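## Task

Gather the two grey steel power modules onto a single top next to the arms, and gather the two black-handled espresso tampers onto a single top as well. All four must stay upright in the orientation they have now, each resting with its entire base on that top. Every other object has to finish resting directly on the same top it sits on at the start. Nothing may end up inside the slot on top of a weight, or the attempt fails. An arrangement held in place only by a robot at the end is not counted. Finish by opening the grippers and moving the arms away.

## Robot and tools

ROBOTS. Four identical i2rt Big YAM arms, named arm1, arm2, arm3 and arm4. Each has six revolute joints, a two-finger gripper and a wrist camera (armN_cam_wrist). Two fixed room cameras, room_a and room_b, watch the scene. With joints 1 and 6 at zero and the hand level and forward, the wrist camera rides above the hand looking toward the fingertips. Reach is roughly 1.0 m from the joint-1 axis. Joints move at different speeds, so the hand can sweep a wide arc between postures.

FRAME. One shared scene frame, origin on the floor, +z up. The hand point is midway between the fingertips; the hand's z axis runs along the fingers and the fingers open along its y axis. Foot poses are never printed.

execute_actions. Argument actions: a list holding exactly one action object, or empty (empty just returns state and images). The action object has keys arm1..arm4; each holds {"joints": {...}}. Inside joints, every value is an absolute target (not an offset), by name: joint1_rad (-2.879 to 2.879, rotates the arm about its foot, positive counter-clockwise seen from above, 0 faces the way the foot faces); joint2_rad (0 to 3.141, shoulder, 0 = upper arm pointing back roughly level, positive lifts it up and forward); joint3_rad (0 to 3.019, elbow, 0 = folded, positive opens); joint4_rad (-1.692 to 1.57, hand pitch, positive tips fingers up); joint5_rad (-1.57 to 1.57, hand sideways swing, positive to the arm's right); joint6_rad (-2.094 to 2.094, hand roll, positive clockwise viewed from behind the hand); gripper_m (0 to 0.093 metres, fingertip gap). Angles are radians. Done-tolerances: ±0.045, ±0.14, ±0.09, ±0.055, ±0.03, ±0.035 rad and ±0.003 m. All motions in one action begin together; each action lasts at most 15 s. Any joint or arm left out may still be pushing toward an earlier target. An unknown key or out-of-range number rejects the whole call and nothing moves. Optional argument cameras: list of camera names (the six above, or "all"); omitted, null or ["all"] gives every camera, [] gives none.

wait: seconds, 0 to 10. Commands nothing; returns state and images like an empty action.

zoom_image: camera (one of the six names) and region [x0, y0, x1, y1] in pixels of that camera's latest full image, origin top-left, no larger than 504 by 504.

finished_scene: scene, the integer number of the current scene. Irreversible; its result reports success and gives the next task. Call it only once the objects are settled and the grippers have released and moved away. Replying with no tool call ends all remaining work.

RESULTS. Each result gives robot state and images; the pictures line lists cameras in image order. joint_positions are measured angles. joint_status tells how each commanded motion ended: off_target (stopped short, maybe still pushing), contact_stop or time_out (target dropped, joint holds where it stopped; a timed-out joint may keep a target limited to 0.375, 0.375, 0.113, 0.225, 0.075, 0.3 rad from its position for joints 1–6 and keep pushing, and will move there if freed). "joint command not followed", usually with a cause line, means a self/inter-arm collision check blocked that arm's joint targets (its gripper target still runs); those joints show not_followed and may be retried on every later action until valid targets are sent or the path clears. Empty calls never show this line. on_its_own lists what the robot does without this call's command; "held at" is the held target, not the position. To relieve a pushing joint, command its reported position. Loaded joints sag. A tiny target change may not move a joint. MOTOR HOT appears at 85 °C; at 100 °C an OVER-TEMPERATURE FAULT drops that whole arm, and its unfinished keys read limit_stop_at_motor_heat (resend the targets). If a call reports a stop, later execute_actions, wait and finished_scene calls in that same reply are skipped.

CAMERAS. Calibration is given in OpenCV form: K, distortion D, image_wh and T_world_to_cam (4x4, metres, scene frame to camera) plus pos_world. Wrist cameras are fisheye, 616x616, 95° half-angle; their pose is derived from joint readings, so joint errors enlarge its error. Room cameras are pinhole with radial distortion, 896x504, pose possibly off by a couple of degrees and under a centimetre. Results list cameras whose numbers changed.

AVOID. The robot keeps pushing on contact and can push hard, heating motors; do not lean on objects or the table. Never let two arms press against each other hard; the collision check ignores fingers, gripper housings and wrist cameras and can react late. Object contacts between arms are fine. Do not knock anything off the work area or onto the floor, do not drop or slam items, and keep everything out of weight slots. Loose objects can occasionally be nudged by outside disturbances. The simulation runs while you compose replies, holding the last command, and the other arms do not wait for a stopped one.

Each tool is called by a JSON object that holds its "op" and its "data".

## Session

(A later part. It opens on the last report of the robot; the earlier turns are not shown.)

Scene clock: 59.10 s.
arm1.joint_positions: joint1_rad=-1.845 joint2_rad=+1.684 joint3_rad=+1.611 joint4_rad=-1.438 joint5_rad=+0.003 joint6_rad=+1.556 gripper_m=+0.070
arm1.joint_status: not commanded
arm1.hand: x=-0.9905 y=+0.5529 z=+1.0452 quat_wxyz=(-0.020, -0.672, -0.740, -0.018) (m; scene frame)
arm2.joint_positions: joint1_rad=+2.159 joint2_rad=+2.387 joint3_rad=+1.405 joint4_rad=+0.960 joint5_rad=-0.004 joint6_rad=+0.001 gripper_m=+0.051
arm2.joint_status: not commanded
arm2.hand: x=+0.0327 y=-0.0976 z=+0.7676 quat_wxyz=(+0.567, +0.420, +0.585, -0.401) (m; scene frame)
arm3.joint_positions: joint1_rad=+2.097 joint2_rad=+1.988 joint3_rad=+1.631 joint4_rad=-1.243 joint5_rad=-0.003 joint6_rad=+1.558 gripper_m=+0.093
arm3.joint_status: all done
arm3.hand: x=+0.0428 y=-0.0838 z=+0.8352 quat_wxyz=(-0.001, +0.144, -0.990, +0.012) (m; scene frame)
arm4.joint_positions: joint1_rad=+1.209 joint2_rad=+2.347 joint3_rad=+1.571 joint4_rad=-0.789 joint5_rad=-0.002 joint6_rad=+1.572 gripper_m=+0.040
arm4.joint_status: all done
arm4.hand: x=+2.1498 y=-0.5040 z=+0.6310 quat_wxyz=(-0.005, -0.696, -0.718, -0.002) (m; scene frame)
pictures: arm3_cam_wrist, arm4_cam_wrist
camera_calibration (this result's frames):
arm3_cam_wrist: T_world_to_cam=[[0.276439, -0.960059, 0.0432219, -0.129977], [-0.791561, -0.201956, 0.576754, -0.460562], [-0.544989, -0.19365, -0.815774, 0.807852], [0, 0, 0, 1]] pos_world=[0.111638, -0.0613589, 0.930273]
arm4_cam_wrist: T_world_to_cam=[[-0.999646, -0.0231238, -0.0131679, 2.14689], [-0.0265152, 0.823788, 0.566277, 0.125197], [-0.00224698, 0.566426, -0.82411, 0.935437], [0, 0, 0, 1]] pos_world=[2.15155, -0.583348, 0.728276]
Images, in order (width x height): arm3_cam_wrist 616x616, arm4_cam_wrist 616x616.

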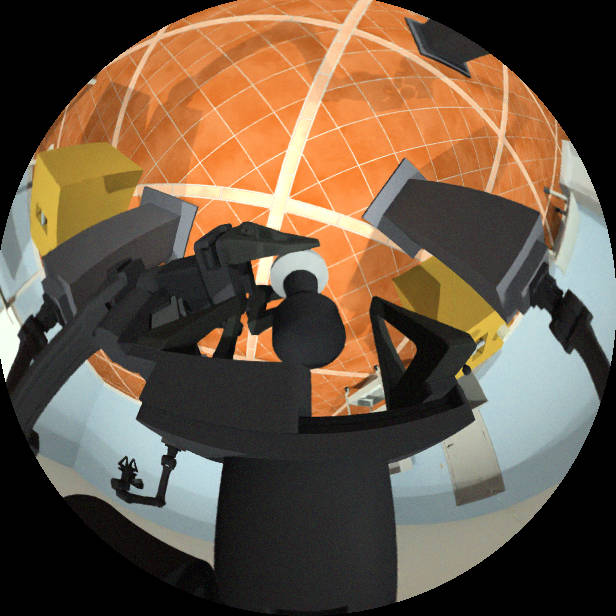

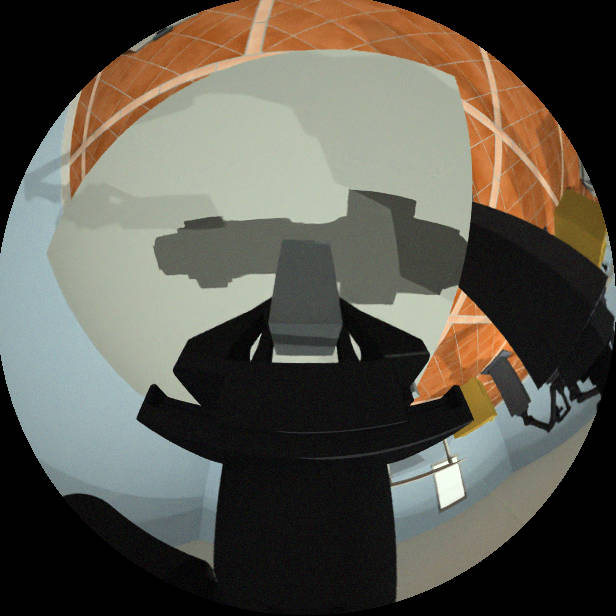

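{"op": "execute_actions", "data": {"actions": [{"arm4":{"joints":{"joint2_rad":2.43,"joint4_rad":-0.71}},"arm3":{"joints":{"gripper_m":0}}}], "cameras": ["arm4_cam_wrist"]}}

{"op": "execute_actions", "data": {"actions": [{"arm2":{"joints":{"gripper_m":0.093}}}], "cameras": []}}

{"op": "execute_actions", "data": {"actions": [{"arm3":{"joints":{"joint2_rad":1.75,"joint4_rad":-1.45}}}], "cameras": []}}

Scene clock: 60.60 s.
arm1.joint_positions: joint1_rad=-1.845 joint2_rad=+1.684 joint3_rad=+1.611 joint4_rad=-1.438 joint5_rad=+0.003 joint6_rad=+1.556 gripper_m=+0.070
arm1.joint_status: not commanded
arm1.hand: x=-0.9905 y=+0.5529 z=+1.0452 quat_wxyz=(-0.020, -0.672, -0.740, -0.018) (m; scene frame)
arm2.joint_positions: joint1_rad=+2.159 joint2_rad=+2.387 joint3_rad=+1.404 joint4_rad=+0.960 joint5_rad=-0.002 joint6_rad=+0.001 gripper_m=+0.051
arm2.joint_status: not commanded
arm2.hand: x=+0.0324 y=-0.0973 z=+0.7671 quat_wxyz=(+0.566, +0.420, +0.585, -0.401) (m; scene frame)
arm3.joint_positions: joint1_rad=+2.097 joint2_rad=+1.988 joint3_rad=+1.631 joint4_rad=-1.241 joint5_rad=-0.003 joint6_rad=+1.558 gripper_m=+0.045
arm3.joint_status: gripper_m off_target (ended at +0.045, target +0.000)
arm3.hand: x=+0.0428 y=-0.0833 z=+0.8352 quat_wxyz=(-0.001, +0.144, -0.990, +0.011) (m; scene frame)
arm4.joint_positions: joint1_rad=+1.209 joint2_rad=+2.428 joint3_rad=+1.571 joint4_rad=-0.719 joint5_rad=-0.002 joint6_rad=+1.572 gripper_m=+0.040
arm4.joint_status: all done
arm4.hand: x=+2.1421 y=-0.5046 z=+0.5839 quat_wxyz=(-0.002, -0.696, -0.718, +0.002) (m; scene frame)
pictures: arm4_cam_wrist
camera_calibration (this result's frames):
arm4_cam_wrist: T_world_to_cam=[[-0.999729, -0.0230544, -0.00325064, 2.13296], [-0.0208426, 0.823976, 0.566241, 0.140086], [-0.0103759, 0.566155, -0.824233, 0.914345], [0, 0, 0, 1]] pos_world=[2.14479, -0.583915, 0.681244]
Images, in order (width x height): arm4_cam_wrist 616x616.

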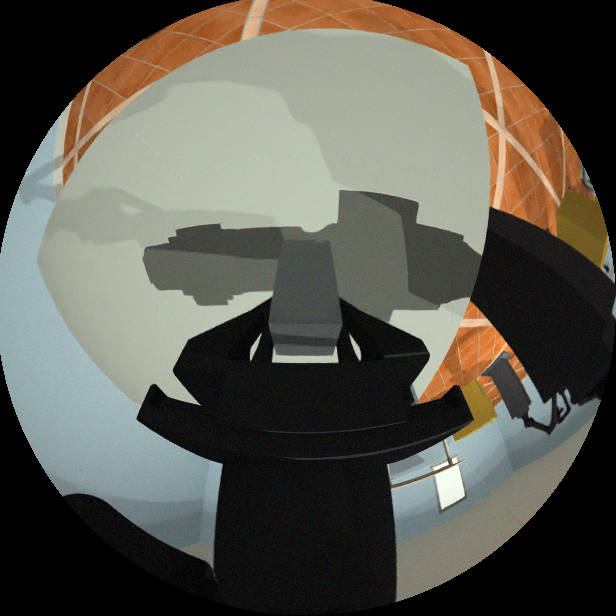

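Scene clock: 61.30 s.
arm1.joint_positions: joint1_rad=-1.845 joint2_rad=+1.684 joint3_rad=+1.611 joint4_rad=-1.438 joint5_rad=+0.003 joint6_rad=+1.556 gripper_m=+0.070
arm1.joint_status: not commanded
arm1.hand: x=-0.9905 y=+0.5529 z=+1.0452 quat_wxyz=(-0.020, -0.672, -0.740, -0.018) (m; scene frame)
arm2.joint_positions: joint1_rad=+2.159 joint2_rad=+2.385 joint3_rad=+1.404 joint4_rad=+0.963 joint5_rad=-0.002 joint6_rad=+0.001 gripper_m=+0.093
arm2.joint_status: all done
arm2.hand: x=+0.0325 y=-0.0976 z=+0.7696 quat_wxyz=(+0.568, +0.419, +0.583, -0.402) (m; scene frame)
arm3.joint_positions: joint1_rad=+2.097 joint2_rad=+1.989 joint3_rad=+1.631 joint4_rad=-1.240 joint5_rad=-0.003 joint6_rad=+1.558 gripper_m=+0.045
arm3.joint_status: not commanded
arm3.hand: x=+0.0427 y=-0.0832 z=+0.8345 quat_wxyz=(-0.001, +0.144, -0.990, +0.011) (m; scene frame)
arm4.joint_positions: joint1_rad=+1.209 joint2_rad=+2.428 joint3_rad=+1.571 joint4_rad=-0.719 joint5_rad=-0.002 joint6_rad=+1.572 gripper_m=+0.040
arm4.joint_status: not commanded
arm4.hand: x=+2.1421 y=-0.5046 z=+0.5839 quat_wxyz=(-0.002, -0.696, -0.718, +0.002) (m; scene frame)
pictures: none
No camera images: the call's "cameras" was empty. Leave "cameras" out to get every camera's image.

Scene clock: 62.63 s.
arm1.joint_positions: joint1_rad=-1.845 joint2_rad=+1.684 joint3_rad=+1.611 joint4_rad=-1.438 joint5_rad=+0.003 joint6_rad=+1.556 gripper_m=+0.070
arm1.joint_status: not commanded
arm1.hand: x=-0.9905 y=+0.5529 z=+1.0452 quat_wxyz=(-0.020, -0.672, -0.740, -0.018) (m; scene frame)
arm2.joint_positions: joint1_rad=+2.159 joint2_rad=+2.385 joint3_rad=+1.404 joint4_rad=+0.963 joint5_rad=-0.002 joint6_rad=+0.001 gripper_m=+0.093
arm2.joint_status: not commanded
arm2.hand: x=+0.0325 y=-0.0976 z=+0.7696 quat_wxyz=(+0.568, +0.419, +0.583, -0.402) (m; scene frame)
arm3.joint_positions: joint1_rad=+2.097 joint2_rad=+1.760 joint3_rad=+1.623 joint4_rad=-1.436 joint5_rad=-0.003 joint6_rad=+1.559 gripper_m=+0.045
arm3.joint_status: all done
arm3.hand: x=+0.0567 y=-0.1332 z=+0.9568 quat_wxyz=(+0.001, +0.143, -0.990, -0.002) (m; scene frame)
arm4.joint_positions: joint1_rad=+1.209 joint2_rad=+2.428 joint3_rad=+1.571 joint4_rad=-0.719 joint5_rad=-0.002 joint6_rad=+1.572 gripper_m=+0.040
arm4.joint_status: not commanded
arm4.hand: x=+2.1421 y=-0.5046 z=+0.5839 quat_wxyz=(-0.002, -0.696, -0.718, +0.002) (m; scene frame)
pictures: none
No camera images: the call's "cameras" was empty. Leave "cameras" out to get every camera's image.

{"op": "execute_actions", "data": {"actions": [{"arm4":{"joints":{"joint2_rad":2.47,"joint4_rad":-0.68}},"arm3":{"joints":{"joint1_rad":-1.7,"joint2_rad":1.88,"joint3_rad":1.2,"joint4_rad":-0.87}},"arm2":{"joints":{"joint2_rad":1.5,"joint3_rad":1.0,"joint4_rad":0}}}], "cameras": ["arm3_cam_wrist","arm4_cam_wrist"]}}

Scene clock: 66.40 s.
arm1.joint_positions: joint1_rad=-1.845 joint2_rad=+1.684 joint3_rad=+1.611 joint4_rad=-1.438 joint5_rad=+0.003 joint6_rad=+1.556 gripper_m=+0.070
arm1.joint_status: not commanded
arm1.hand: x=-0.9905 y=+0.5529 z=+1.0452 quat_wxyz=(-0.020, -0.672, -0.740, -0.018) (m; scene frame)
arm2.joint_positions: joint1_rad=+2.159 joint2_rad=+1.487 joint3_rad=+0.996 joint4_rad=+0.008 joint5_rad=-0.002 joint6_rad=+0.001 gripper_m=+0.093
arm2.joint_status: all done
arm2.hand: x=-0.0288 y=+0.0788 z=+0.9724 quat_wxyz=(+0.418, +0.501, +0.698, -0.295) (m; scene frame)
arm3.joint_positions: joint1_rad=-1.707 joint2_rad=+1.922 joint3_rad=+1.198 joint4_rad=-0.874 joint5_rad=+0.003 joint6_rad=+1.559 gripper_m=+0.045
arm3.joint_status: all done
arm3.hand: x=+0.0153 y=-1.1072 z=+0.7227 quat_wxyz=(+0.017, -0.982, +0.186, +0.000) (m; scene frame)
arm4.joint_positions: joint1_rad=+1.209 joint2_rad=+2.454 joint3_rad=+1.571 joint4_rad=-0.690 joint5_rad=-0.002 joint6_rad=+1.572 gripper_m=+0.040
arm4.joint_status: all done
arm4.hand: x=+2.1402 y=-0.5048 z=+0.5687 quat_wxyz=(-0.003, -0.696, -0.718, +0.001) (m; scene frame)
pictures: arm3_cam_wrist, arm4_cam_wrist
camera_calibration (this result's frames):
arm3_cam_wrist: T_world_to_cam=[[0.372892, 0.926334, 0.0534565, 0.979727], [0.750003, -0.334828, 0.570426, -0.790244], [0.546304, -0.172615, -0.819608, 0.512241], [0, 0, 0, 1]] pos_world=[-0.0524854, -1.08373, 0.818239]
arm4_cam_wrist: T_world_to_cam=[[-0.999716, -0.0230734, -0.00592073, 2.1325], [-0.0223698, 0.823926, 0.566256, 0.152069], [-0.00818723, 0.566228, -0.824208, 0.897178], [0, 0, 0, 1]] pos_world=[2.14264, -0.584097, 0.665977]
Images, in order (width x height): arm3_cam_wrist 616x616, arm4_cam_wrist 616x616.

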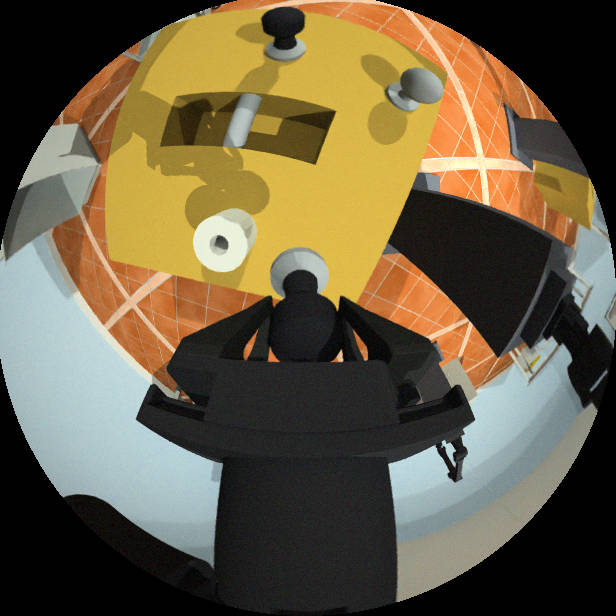

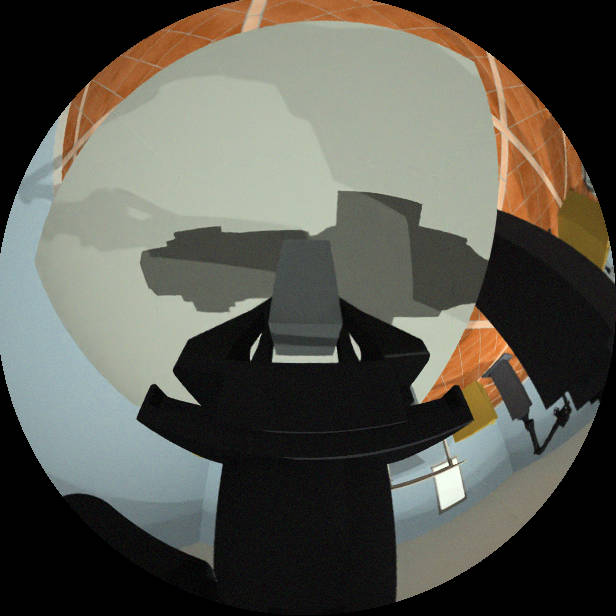

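{"op": "execute_actions", "data": {"actions": [{"arm4":{"joints":{"joint2_rad":2.49,"joint4_rad":-0.665}},"arm3":{"joints":{"joint1_rad":-1.76,"joint2_rad":2.04,"joint4_rad":-0.73}}}], "cameras": ["arm3_cam_wrist","arm4_cam_wrist"]}}

Scene clock: 68.13 s.
arm1.joint_positions: joint1_rad=-1.845 joint2_rad=+1.684 joint3_rad=+1.611 joint4_rad=-1.438 joint5_rad=+0.003 joint6_rad=+1.556 gripper_m=+0.070
arm1.joint_status: not commanded
arm1.hand: x=-0.9905 y=+0.5529 z=+1.0452 quat_wxyz=(-0.020, -0.672, -0.740, -0.018) (m; scene frame)
arm2.joint_positions: joint1_rad=+2.159 joint2_rad=+1.487 joint3_rad=+0.996 joint4_rad=+0.008 joint5_rad=-0.002 joint6_rad=+0.001 gripper_m=+0.093
arm2.joint_status: not commanded
arm2.hand: x=-0.0288 y=+0.0788 z=+0.9724 quat_wxyz=(+0.418, +0.501, +0.698, -0.295) (m; scene frame)
arm3.joint_positions: joint1_rad=-1.765 joint2_rad=+2.071 joint3_rad=+1.188 joint4_rad=-0.744 joint5_rad=+0.001 joint6_rad=+1.559 gripper_m=+0.045
arm3.joint_status: all done
arm3.hand: x=-0.0094 y=-1.0921 z=+0.6487 quat_wxyz=(+0.030, -0.976, +0.215, -0.005) (m; scene frame)
arm4.joint_positions: joint1_rad=+1.209 joint2_rad=+2.458 joint3_rad=+1.571 joint4_rad=-0.675 joint5_rad=-0.001 joint6_rad=+1.572 gripper_m=+0.040
arm4.joint_status: all done
arm4.hand: x=+2.1425 y=-0.5049 z=+0.5665 quat_wxyz=(-0.007, -0.696, -0.718, -0.003) (m; scene frame)
pictures: arm3_cam_wrist, arm4_cam_wrist
camera_calibration (this result's frames):
arm3_cam_wrist: T_world_to_cam=[[0.425552, 0.901296, 0.08106, 0.934166], [0.721529, -0.392003, 0.570728, -0.78739], [0.54617, -0.184387, -0.817129, 0.453291], [0, 0, 0, 1]] pos_world=[-0.0769852, -1.06704, 0.744059]
arm4_cam_wrist: T_world_to_cam=[[-0.999594, -0.0231495, -0.0166082, 2.14046], [-0.0284847, 0.824155, 0.565648, 0.166979], [0.000593289, 0.565891, -0.82448, 0.876607], [0, 0, 0, 1]] pos_world=[2.14383, -0.584131, 0.663843]
Images, in order (width x height): arm3_cam_wrist 616x616, arm4_cam_wrist 616x616.

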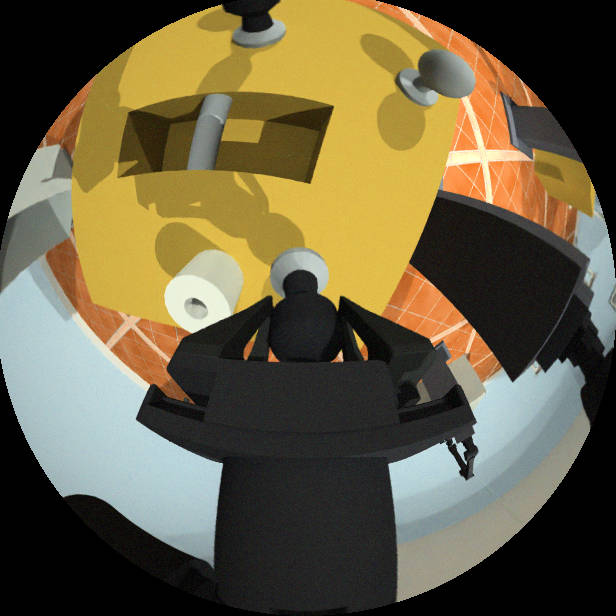

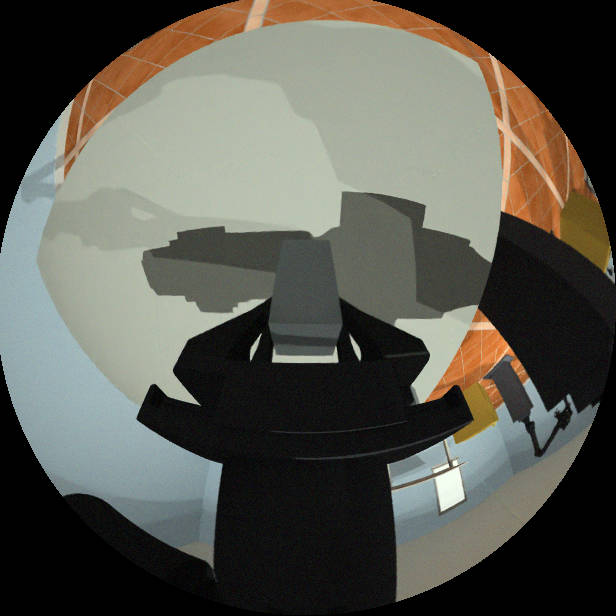

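Arm4 has landed. Arm3 goes a little lower.

{"op": "execute_actions", "data": {"actions": [{"arm4":{"joints":{"joint2_rad":2.455,"gripper_m":0.07}},"arm3":{"joints":{"joint2_rad":2.105,"joint4_rad":-0.67}}}], "cameras": ["arm3_cam_wrist"]}}

Scene clock: 69.20 s.
arm1.joint_positions: joint1_rad=-1.845 joint2_rad=+1.684 joint3_rad=+1.611 joint4_rad=-1.438 joint5_rad=+0.003 joint6_rad=+1.556 gripper_m=+0.070
arm1.joint_status: not commanded
arm1.hand: x=-0.9905 y=+0.5529 z=+1.0452 quat_wxyz=(-0.020, -0.672, -0.740, -0.018) (m; scene frame)
arm2.joint_positions: joint1_rad=+2.159 joint2_rad=+1.487 joint3_rad=+0.996 joint4_rad=+0.008 joint5_rad=-0.002 joint6_rad=+0.001 gripper_m=+0.093
arm2.joint_status: not commanded
arm2.hand: x=-0.0288 y=+0.0788 z=+0.9724 quat_wxyz=(+0.418, +0.501, +0.698, -0.295) (m; scene frame)
arm3.joint_positions: joint1_rad=-1.765 joint2_rad=+2.115 joint3_rad=+1.188 joint4_rad=-0.685 joint5_rad=+0.001 joint6_rad=+1.559 gripper_m=+0.045
arm3.joint_status: all done
arm3.hand: x=-0.0109 y=-1.0950 z=+0.6273 quat_wxyz=(+0.023, -0.976, +0.215, -0.003) (m; scene frame)
arm4.joint_positions: joint1_rad=+1.209 joint2_rad=+2.458 joint3_rad=+1.571 joint4_rad=-0.674 joint5_rad=-0.001 joint6_rad=+1.572 gripper_m=+0.070
arm4.joint_status: all done
arm4.hand: x=+2.1426 y=-0.5048 z=+0.5665 quat_wxyz=(-0.007, -0.696, -0.718, -0.003) (m; scene frame)
pictures: arm3_cam_wrist
camera_calibration (this result's frames):
arm3_cam_wrist: T_world_to_cam=[[0.425981, 0.902305, 0.0662232, 0.949584], [0.725203, -0.384301, 0.571308, -0.767139], [0.540944, -0.195341, -0.81806, 0.424579], [0, 0, 0, 1]] pos_world=[-0.0778463, -1.06869, 0.722719]
Images, in order (width x height): arm3_cam_wrist 616x616.

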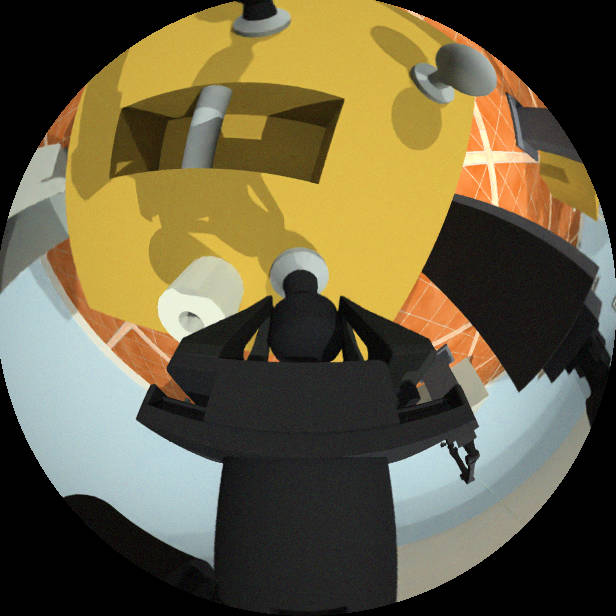

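Looks down. Release and rise.

{"op": "execute_actions", "data": {"actions": [{"arm4":{"joints":{"joint2_rad":2.1,"joint4_rad":-1.0}},"arm3":{"joints":{"gripper_m":0.06}}}], "cameras": []}}

{"op": "execute_actions", "data": {"actions": [{"arm3":{"joints":{"joint2_rad":1.8,"joint4_rad":-1.0}}}], "cameras": ["arm3_cam_wrist","arm4_cam_wrist"]}}

Scene clock: 71.00 s.
arm1.joint_positions: joint1_rad=-1.845 joint2_rad=+1.684 joint3_rad=+1.611 joint4_rad=-1.438 joint5_rad=+0.003 joint6_rad=+1.556 gripper_m=+0.070
arm1.joint_status: not commanded
arm1.hand: x=-0.9905 y=+0.5529 z=+1.0452 quat_wxyz=(-0.020, -0.672, -0.740, -0.018) (m; scene frame)
arm2.joint_positions: joint1_rad=+2.159 joint2_rad=+1.487 joint3_rad=+0.996 joint4_rad=+0.008 joint5_rad=-0.002 joint6_rad=+0.001 gripper_m=+0.093
arm2.joint_status: not commanded
arm2.hand: x=-0.0288 y=+0.0788 z=+0.9724 quat_wxyz=(+0.418, +0.501, +0.698, -0.295) (m; scene frame)
arm3.joint_positions: joint1_rad=-1.765 joint2_rad=+2.115 joint3_rad=+1.188 joint4_rad=-0.684 joint5_rad=+0.001 joint6_rad=+1.559 gripper_m=+0.060
arm3.joint_status: all done
arm3.hand: x=-0.0110 y=-1.0953 z=+0.6273 quat_wxyz=(+0.023, -0.976, +0.215, -0.003) (m; scene frame)
arm4.joint_positions: joint1_rad=+1.209 joint2_rad=+2.075 joint3_rad=+1.584 joint4_rad=-0.991 joint5_rad=-0.001 joint6_rad=+1.572 gripper_m=+0.070
arm4.joint_status: all done
arm4.hand: x=+2.1626 y=-0.5025 z=+0.7955 quat_wxyz=(-0.035, -0.695, -0.718, -0.032) (m; scene frame)
pictures: none
No camera images: the call's "cameras" was empty. Leave "cameras" out to get every camera's image.

Scene clock: 72.27 s.
arm1.joint_positions: joint1_rad=-1.845 joint2_rad=+1.684 joint3_rad=+1.611 joint4_rad=-1.438 joint5_rad=+0.003 joint6_rad=+1.556 gripper_m=+0.070
arm1.joint_status: not commanded
arm1.hand: x=-0.9905 y=+0.5529 z=+1.0452 quat_wxyz=(-0.020, -0.672, -0.740, -0.018) (m; scene frame)
arm2.joint_positions: joint1_rad=+2.159 joint2_rad=+1.487 joint3_rad=+0.996 joint4_rad=+0.008 joint5_rad=-0.002 joint6_rad=+0.001 gripper_m=+0.093
arm2.joint_status: not commanded
arm2.hand: x=-0.0288 y=+0.0788 z=+0.9724 quat_wxyz=(+0.418, +0.501, +0.698, -0.295) (m; scene frame)
arm3.joint_positions: joint1_rad=-1.765 joint2_rad=+1.788 joint3_rad=+1.188 joint4_rad=-0.982 joint5_rad=+0.001 joint6_rad=+1.559 gripper_m=+0.060
arm3.joint_status: all done
arm3.hand: x=-0.0052 y=-1.0842 z=+0.7832 quat_wxyz=(+0.009, -0.977, +0.215, +0.000) (m; scene frame)
arm4.joint_positions: joint1_rad=+1.209 joint2_rad=+2.075 joint3_rad=+1.584 joint4_rad=-0.991 joint5_rad=-0.001 joint6_rad=+1.572 gripper_m=+0.070
arm4.joint_status: not commanded
arm4.hand: x=+2.1626 y=-0.5025 z=+0.7955 quat_wxyz=(-0.035, -0.695, -0.718, -0.032) (m; scene frame)
pictures: arm3_cam_wrist, arm4_cam_wrist
camera_calibration (this result's frames):
arm3_cam_wrist: T_world_to_cam=[[0.426894, 0.903549, 0.0368884, 0.951448], [0.73233, -0.369355, 0.572076, -0.840542], [0.530523, -0.217201, -0.819371, 0.528413], [0, 0, 0, 1]] pos_world=[-0.0709488, -1.05537, 0.878722]
arm4_cam_wrist: T_world_to_cam=[[-0.995048, -0.0235805, -0.0965622, 2.21803], [-0.0741999, 0.822623, 0.563725, 0.135676], [0.0661413, 0.568098, -0.820298, 0.920167], [0, 0, 0, 1]] pos_world=[2.15625, -0.582054, 0.892505]
Images, in order (width x height): arm3_cam_wrist 616x616, arm4_cam_wrist 616x616.

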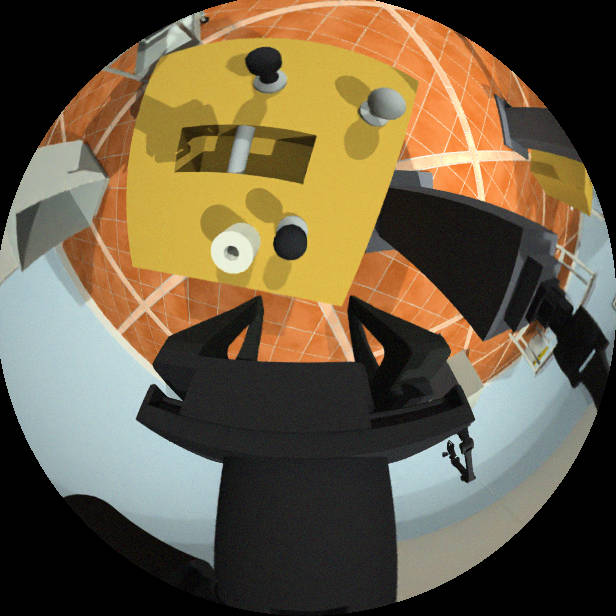

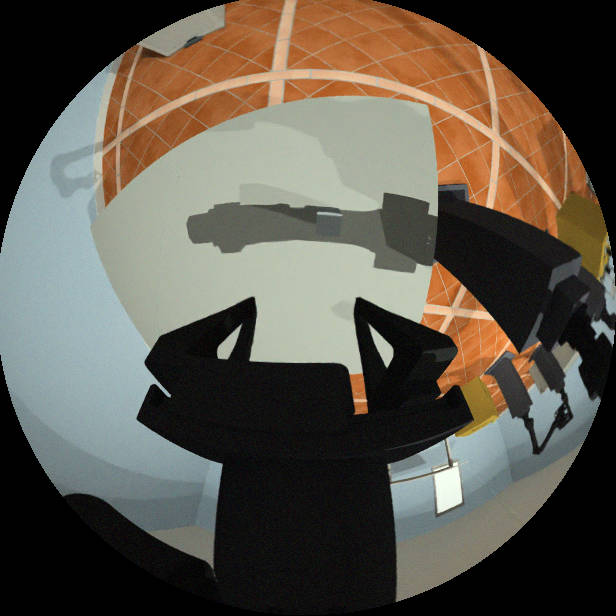

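{"op": "finished_scene", "data": {"scene": 1}}

The scene is finished: the task was done.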